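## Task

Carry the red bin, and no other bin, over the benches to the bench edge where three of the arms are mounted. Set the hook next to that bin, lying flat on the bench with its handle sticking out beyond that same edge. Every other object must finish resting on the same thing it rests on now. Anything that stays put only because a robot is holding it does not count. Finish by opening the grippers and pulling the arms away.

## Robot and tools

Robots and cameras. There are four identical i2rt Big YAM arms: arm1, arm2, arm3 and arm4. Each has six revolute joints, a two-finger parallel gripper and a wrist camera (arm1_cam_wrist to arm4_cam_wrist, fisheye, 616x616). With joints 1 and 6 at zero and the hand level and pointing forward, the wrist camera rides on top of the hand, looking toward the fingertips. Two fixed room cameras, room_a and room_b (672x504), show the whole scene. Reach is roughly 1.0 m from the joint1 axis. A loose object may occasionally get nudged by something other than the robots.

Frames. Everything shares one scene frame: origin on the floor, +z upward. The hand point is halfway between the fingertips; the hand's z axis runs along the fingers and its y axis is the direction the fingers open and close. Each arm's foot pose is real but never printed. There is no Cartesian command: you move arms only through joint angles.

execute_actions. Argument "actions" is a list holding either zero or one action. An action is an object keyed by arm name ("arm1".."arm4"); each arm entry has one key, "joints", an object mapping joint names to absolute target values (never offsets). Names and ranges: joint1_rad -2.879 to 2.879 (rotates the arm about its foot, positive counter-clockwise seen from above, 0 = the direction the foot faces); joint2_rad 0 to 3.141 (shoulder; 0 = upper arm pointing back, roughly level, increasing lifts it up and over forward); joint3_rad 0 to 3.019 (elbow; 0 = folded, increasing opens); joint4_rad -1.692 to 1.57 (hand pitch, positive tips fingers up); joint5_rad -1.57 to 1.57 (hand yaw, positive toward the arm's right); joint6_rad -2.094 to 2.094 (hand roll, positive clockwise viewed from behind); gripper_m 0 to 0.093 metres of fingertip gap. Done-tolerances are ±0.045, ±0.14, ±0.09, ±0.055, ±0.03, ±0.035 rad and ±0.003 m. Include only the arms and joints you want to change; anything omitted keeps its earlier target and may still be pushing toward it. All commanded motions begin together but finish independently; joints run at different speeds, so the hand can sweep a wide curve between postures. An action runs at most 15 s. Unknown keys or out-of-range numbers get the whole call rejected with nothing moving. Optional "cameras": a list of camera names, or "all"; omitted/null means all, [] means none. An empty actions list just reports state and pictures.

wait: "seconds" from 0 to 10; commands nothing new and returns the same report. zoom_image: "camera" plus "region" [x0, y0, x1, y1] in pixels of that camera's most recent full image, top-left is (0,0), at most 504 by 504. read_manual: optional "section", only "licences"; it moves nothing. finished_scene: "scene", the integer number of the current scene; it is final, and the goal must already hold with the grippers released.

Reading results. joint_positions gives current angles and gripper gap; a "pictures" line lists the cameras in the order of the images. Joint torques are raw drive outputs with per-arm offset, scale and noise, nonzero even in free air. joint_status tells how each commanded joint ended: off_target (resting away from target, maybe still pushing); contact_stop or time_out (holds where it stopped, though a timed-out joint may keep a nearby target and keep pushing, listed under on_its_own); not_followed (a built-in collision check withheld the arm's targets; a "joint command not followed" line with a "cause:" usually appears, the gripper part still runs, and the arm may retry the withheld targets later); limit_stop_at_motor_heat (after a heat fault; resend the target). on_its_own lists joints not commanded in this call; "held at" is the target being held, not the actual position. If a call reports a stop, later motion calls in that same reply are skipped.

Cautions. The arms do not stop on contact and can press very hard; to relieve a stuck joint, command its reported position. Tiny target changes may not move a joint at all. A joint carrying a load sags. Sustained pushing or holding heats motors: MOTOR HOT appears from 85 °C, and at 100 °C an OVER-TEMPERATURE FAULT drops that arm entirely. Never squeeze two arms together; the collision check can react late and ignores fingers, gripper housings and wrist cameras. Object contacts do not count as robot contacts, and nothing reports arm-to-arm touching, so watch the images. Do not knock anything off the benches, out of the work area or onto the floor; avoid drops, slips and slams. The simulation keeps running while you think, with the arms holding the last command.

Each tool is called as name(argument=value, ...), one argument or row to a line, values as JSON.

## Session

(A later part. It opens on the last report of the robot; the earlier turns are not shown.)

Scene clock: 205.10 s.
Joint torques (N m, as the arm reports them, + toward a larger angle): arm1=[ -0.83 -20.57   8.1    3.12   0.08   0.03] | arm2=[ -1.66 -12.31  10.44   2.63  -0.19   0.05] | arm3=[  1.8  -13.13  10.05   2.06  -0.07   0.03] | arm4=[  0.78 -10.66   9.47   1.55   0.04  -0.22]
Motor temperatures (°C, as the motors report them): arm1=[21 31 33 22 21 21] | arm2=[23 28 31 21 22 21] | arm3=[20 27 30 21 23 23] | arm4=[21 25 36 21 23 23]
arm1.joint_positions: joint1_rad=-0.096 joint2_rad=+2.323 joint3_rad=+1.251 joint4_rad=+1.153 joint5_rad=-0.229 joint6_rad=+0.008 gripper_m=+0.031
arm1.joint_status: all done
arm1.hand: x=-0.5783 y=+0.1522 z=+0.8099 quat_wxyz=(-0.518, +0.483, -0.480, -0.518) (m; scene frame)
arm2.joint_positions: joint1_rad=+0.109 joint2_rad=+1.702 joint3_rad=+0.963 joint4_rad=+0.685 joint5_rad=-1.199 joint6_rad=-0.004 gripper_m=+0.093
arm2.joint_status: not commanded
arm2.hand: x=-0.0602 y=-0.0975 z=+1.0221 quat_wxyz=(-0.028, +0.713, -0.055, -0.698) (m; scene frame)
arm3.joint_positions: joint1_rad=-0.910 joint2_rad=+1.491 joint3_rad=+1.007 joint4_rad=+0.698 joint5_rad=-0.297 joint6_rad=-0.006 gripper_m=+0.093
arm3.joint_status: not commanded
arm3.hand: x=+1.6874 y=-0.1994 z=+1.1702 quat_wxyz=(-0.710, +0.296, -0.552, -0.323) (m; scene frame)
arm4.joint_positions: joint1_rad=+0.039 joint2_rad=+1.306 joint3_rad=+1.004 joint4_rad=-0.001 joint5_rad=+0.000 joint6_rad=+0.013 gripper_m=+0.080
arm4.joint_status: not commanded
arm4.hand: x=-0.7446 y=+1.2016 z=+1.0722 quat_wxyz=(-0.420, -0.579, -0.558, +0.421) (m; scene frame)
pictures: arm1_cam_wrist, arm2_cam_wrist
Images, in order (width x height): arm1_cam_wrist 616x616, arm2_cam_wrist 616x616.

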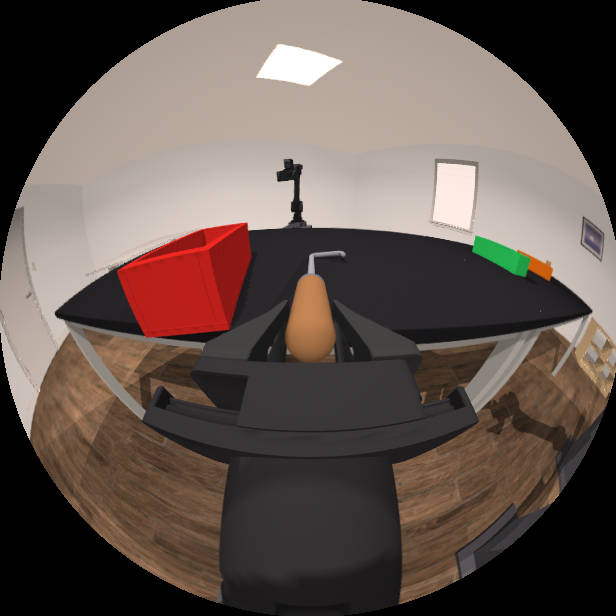

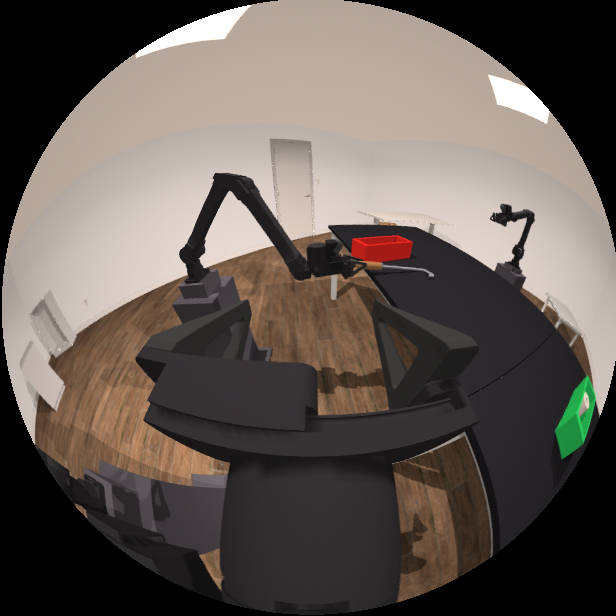

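execute_actions(
  actions=[
    {"arm1":{"joints":{"joint3_rad":1.15,"joint2_rad":2.255,"joint4_rad":1.17}}},
  ],
  cameras=[],
)

execute_actions(
  actions=[
    {"arm1":{"joints":{"gripper_m":0.093}}},
  ],
  cameras=["arm1_cam_wrist"],
)

execute_actions(
  actions=[
    {"arm1":{"joints":{"joint2_rad":1.6,"joint3_rad":0.6}}},
  ],
  cameras=["arm2_cam_wrist","arm1_cam_wrist"],
)

Scene clock: 212.07 s.
Joint torques (N m, as the arm reports them, + toward a larger angle): arm1=[ -0.91 -20.04   5.18   3.35   0.1    0.02] | arm2=[ -1.9  -12.49  10.47   2.52  -0.19   0.02] | arm3=[  1.53 -13.23  10.07   2.13  -0.1    0.04] | arm4=[  0.76 -10.65   9.48   1.56   0.04  -0.21]
Motor temperatures (°C, as the motors report them): arm1=[21 31 32 22 21 21] | arm2=[23 28 31 21 22 21] | arm3=[20 27 30 21 23 23] | arm4=[21 25 36 21 23 23]
arm1.joint_positions: joint1_rad=-0.096 joint2_rad=+2.274 joint3_rad=+1.161 joint4_rad=+1.154 joint5_rad=-0.229 joint6_rad=+0.008 gripper_m=+0.031
arm1.joint_status: all done
arm1.hand: x=-0.5839 y=+0.1279 z=+0.8083 quat_wxyz=(-0.506, +0.491, -0.492, -0.511) (m; scene frame)
arm2.joint_positions: joint1_rad=+0.109 joint2_rad=+1.702 joint3_rad=+0.963 joint4_rad=+0.685 joint5_rad=-1.199 joint6_rad=-0.004 gripper_m=+0.093
arm2.joint_status: not commanded
arm2.hand: x=-0.0602 y=-0.0975 z=+1.0221 quat_wxyz=(-0.028, +0.713, -0.055, -0.698) (m; scene frame)
arm3.joint_positions: joint1_rad=-0.910 joint2_rad=+1.491 joint3_rad=+1.007 joint4_rad=+0.698 joint5_rad=-0.297 joint6_rad=-0.006 gripper_m=+0.093
arm3.joint_status: not commanded
arm3.hand: x=+1.6874 y=-0.1994 z=+1.1702 quat_wxyz=(-0.710, +0.296, -0.552, -0.323) (m; scene frame)
arm4.joint_positions: joint1_rad=+0.039 joint2_rad=+1.306 joint3_rad=+1.004 joint4_rad=-0.001 joint5_rad=+0.000 joint6_rad=+0.013 gripper_m=+0.080
arm4.joint_status: not commanded
arm4.hand: x=-0.7446 y=+1.2016 z=+1.0722 quat_wxyz=(-0.420, -0.579, -0.558, +0.421) (m; scene frame)
pictures: none
No camera images: the call's "cameras" was empty. Leave "cameras" out to get every camera's image.

Scene clock: 212.77 s.
Joint torques (N m, as the arm reports them, + toward a larger angle): arm1=[ -0.84 -19.97   5.31   3.39   0.07   0.03] | arm2=[ -1.86 -12.48  10.51   2.35  -0.21   0.01] | arm3=[  2.03 -13.1   10.01   1.99  -0.08   0.05] | arm4=[  0.78 -10.64   9.47   1.55   0.04  -0.21]
Motor temperatures (°C, as the motors report them): arm1=[21 31 32 22 21 21] | arm2=[23 28 31 21 22 21] | arm3=[20 27 30 21 23 23] | arm4=[21 25 37 21 23 23]
arm1.joint_positions: joint1_rad=-0.096 joint2_rad=+2.274 joint3_rad=+1.161 joint4_rad=+1.154 joint5_rad=-0.229 joint6_rad=+0.008 gripper_m=+0.093
arm1.joint_status: all done
arm1.hand: x=-0.5839 y=+0.1279 z=+0.8083 quat_wxyz=(-0.506, +0.491, -0.492, -0.511) (m; scene frame)
arm2.joint_positions: joint1_rad=+0.109 joint2_rad=+1.702 joint3_rad=+0.963 joint4_rad=+0.685 joint5_rad=-1.199 joint6_rad=-0.004 gripper_m=+0.093
arm2.joint_status: not commanded
arm2.hand: x=-0.0602 y=-0.0975 z=+1.0221 quat_wxyz=(-0.028, +0.713, -0.055, -0.698) (m; scene frame)
arm3.joint_positions: joint1_rad=-0.910 joint2_rad=+1.491 joint3_rad=+1.007 joint4_rad=+0.698 joint5_rad=-0.297 joint6_rad=-0.006 gripper_m=+0.093
arm3.joint_status: not commanded
arm3.hand: x=+1.6874 y=-0.1994 z=+1.1702 quat_wxyz=(-0.710, +0.296, -0.552, -0.323) (m; scene frame)
arm4.joint_positions: joint1_rad=+0.039 joint2_rad=+1.306 joint3_rad=+1.004 joint4_rad=-0.001 joint5_rad=+0.000 joint6_rad=+0.013 gripper_m=+0.080
arm4.joint_status: not commanded
arm4.hand: x=-0.7446 y=+1.2016 z=+1.0722 quat_wxyz=(-0.420, -0.579, -0.558, +0.421) (m; scene frame)
pictures: arm1_cam_wrist
Images, in order (width x height): arm1_cam_wrist 616x616.

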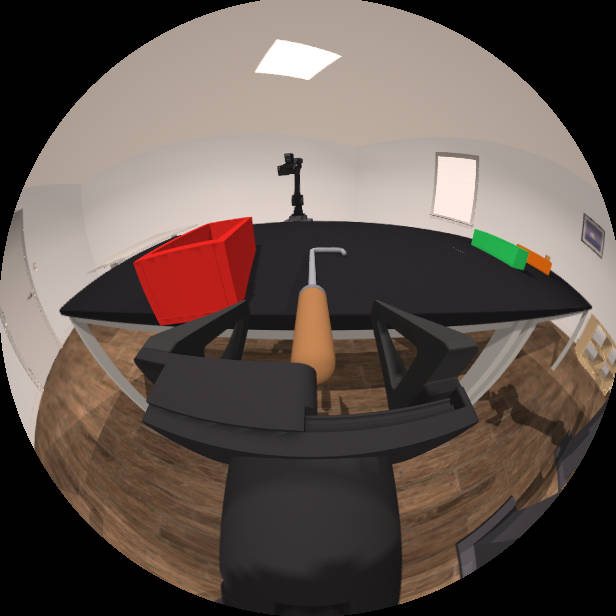

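Scene clock: 214.07 s.
Joint torques (N m, as the arm reports them, + toward a larger angle): arm1=[ -0.89 -10.86   6.15   3.25   0.09   0.03] | arm2=[ -1.04 -12.8   10.45   2.42  -0.2    0.03] | arm3=[  1.77 -13.25  10.04   2.01  -0.08   0.04] | arm4=[  0.77 -10.62   9.47   1.54   0.04  -0.22]
Motor temperatures (°C, as the motors report them): arm1=[21 31 32 22 21 21] | arm2=[23 28 31 21 22 21] | arm3=[20 27 30 21 23 23] | arm4=[21 25 37 21 23 23]
arm1.joint_positions: joint1_rad=-0.096 joint2_rad=+1.601 joint3_rad=+0.610 joint4_rad=+1.156 joint5_rad=-0.229 joint6_rad=+0.008 gripper_m=+0.093
arm1.joint_status: all done
arm1.hand: x=-0.6230 y=-0.0462 z=+0.9945 quat_wxyz=(-0.542, +0.466, -0.453, -0.532) (m; scene frame)
arm2.joint_positions: joint1_rad=+0.109 joint2_rad=+1.702 joint3_rad=+0.963 joint4_rad=+0.685 joint5_rad=-1.199 joint6_rad=-0.004 gripper_m=+0.093
arm2.joint_status: not commanded
arm2.hand: x=-0.0602 y=-0.0975 z=+1.0221 quat_wxyz=(-0.028, +0.713, -0.055, -0.698) (m; scene frame)
arm3.joint_positions: joint1_rad=-0.910 joint2_rad=+1.491 joint3_rad=+1.007 joint4_rad=+0.698 joint5_rad=-0.297 joint6_rad=-0.006 gripper_m=+0.093
arm3.joint_status: not commanded
arm3.hand: x=+1.6874 y=-0.1994 z=+1.1702 quat_wxyz=(-0.710, +0.296, -0.552, -0.323) (m; scene frame)
arm4.joint_positions: joint1_rad=+0.039 joint2_rad=+1.306 joint3_rad=+1.004 joint4_rad=-0.001 joint5_rad=+0.000 joint6_rad=+0.013 gripper_m=+0.080
arm4.joint_status: not commanded
arm4.hand: x=-0.7446 y=+1.2016 z=+1.0722 quat_wxyz=(-0.420, -0.579, -0.558, +0.421) (m; scene frame)
pictures: arm1_cam_wrist, arm2_cam_wrist
Images, in order (width x height): arm1_cam_wrist 616x616, arm2_cam_wrist 616x616.

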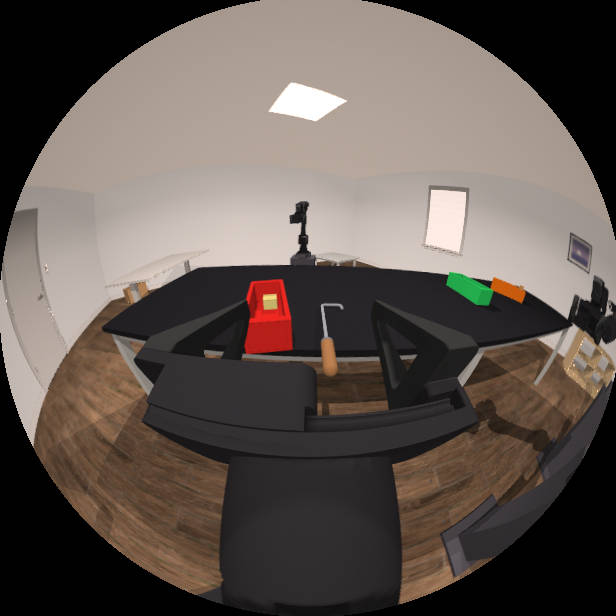

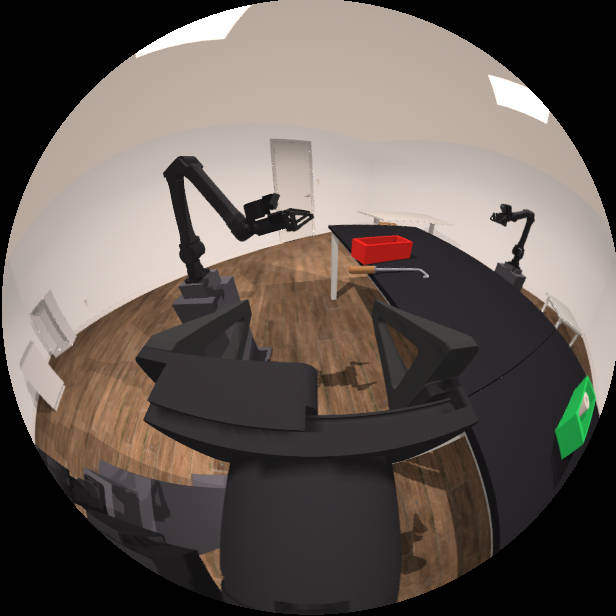

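finished_scene(
  scene=1,
)

The scene is finished: the task was done.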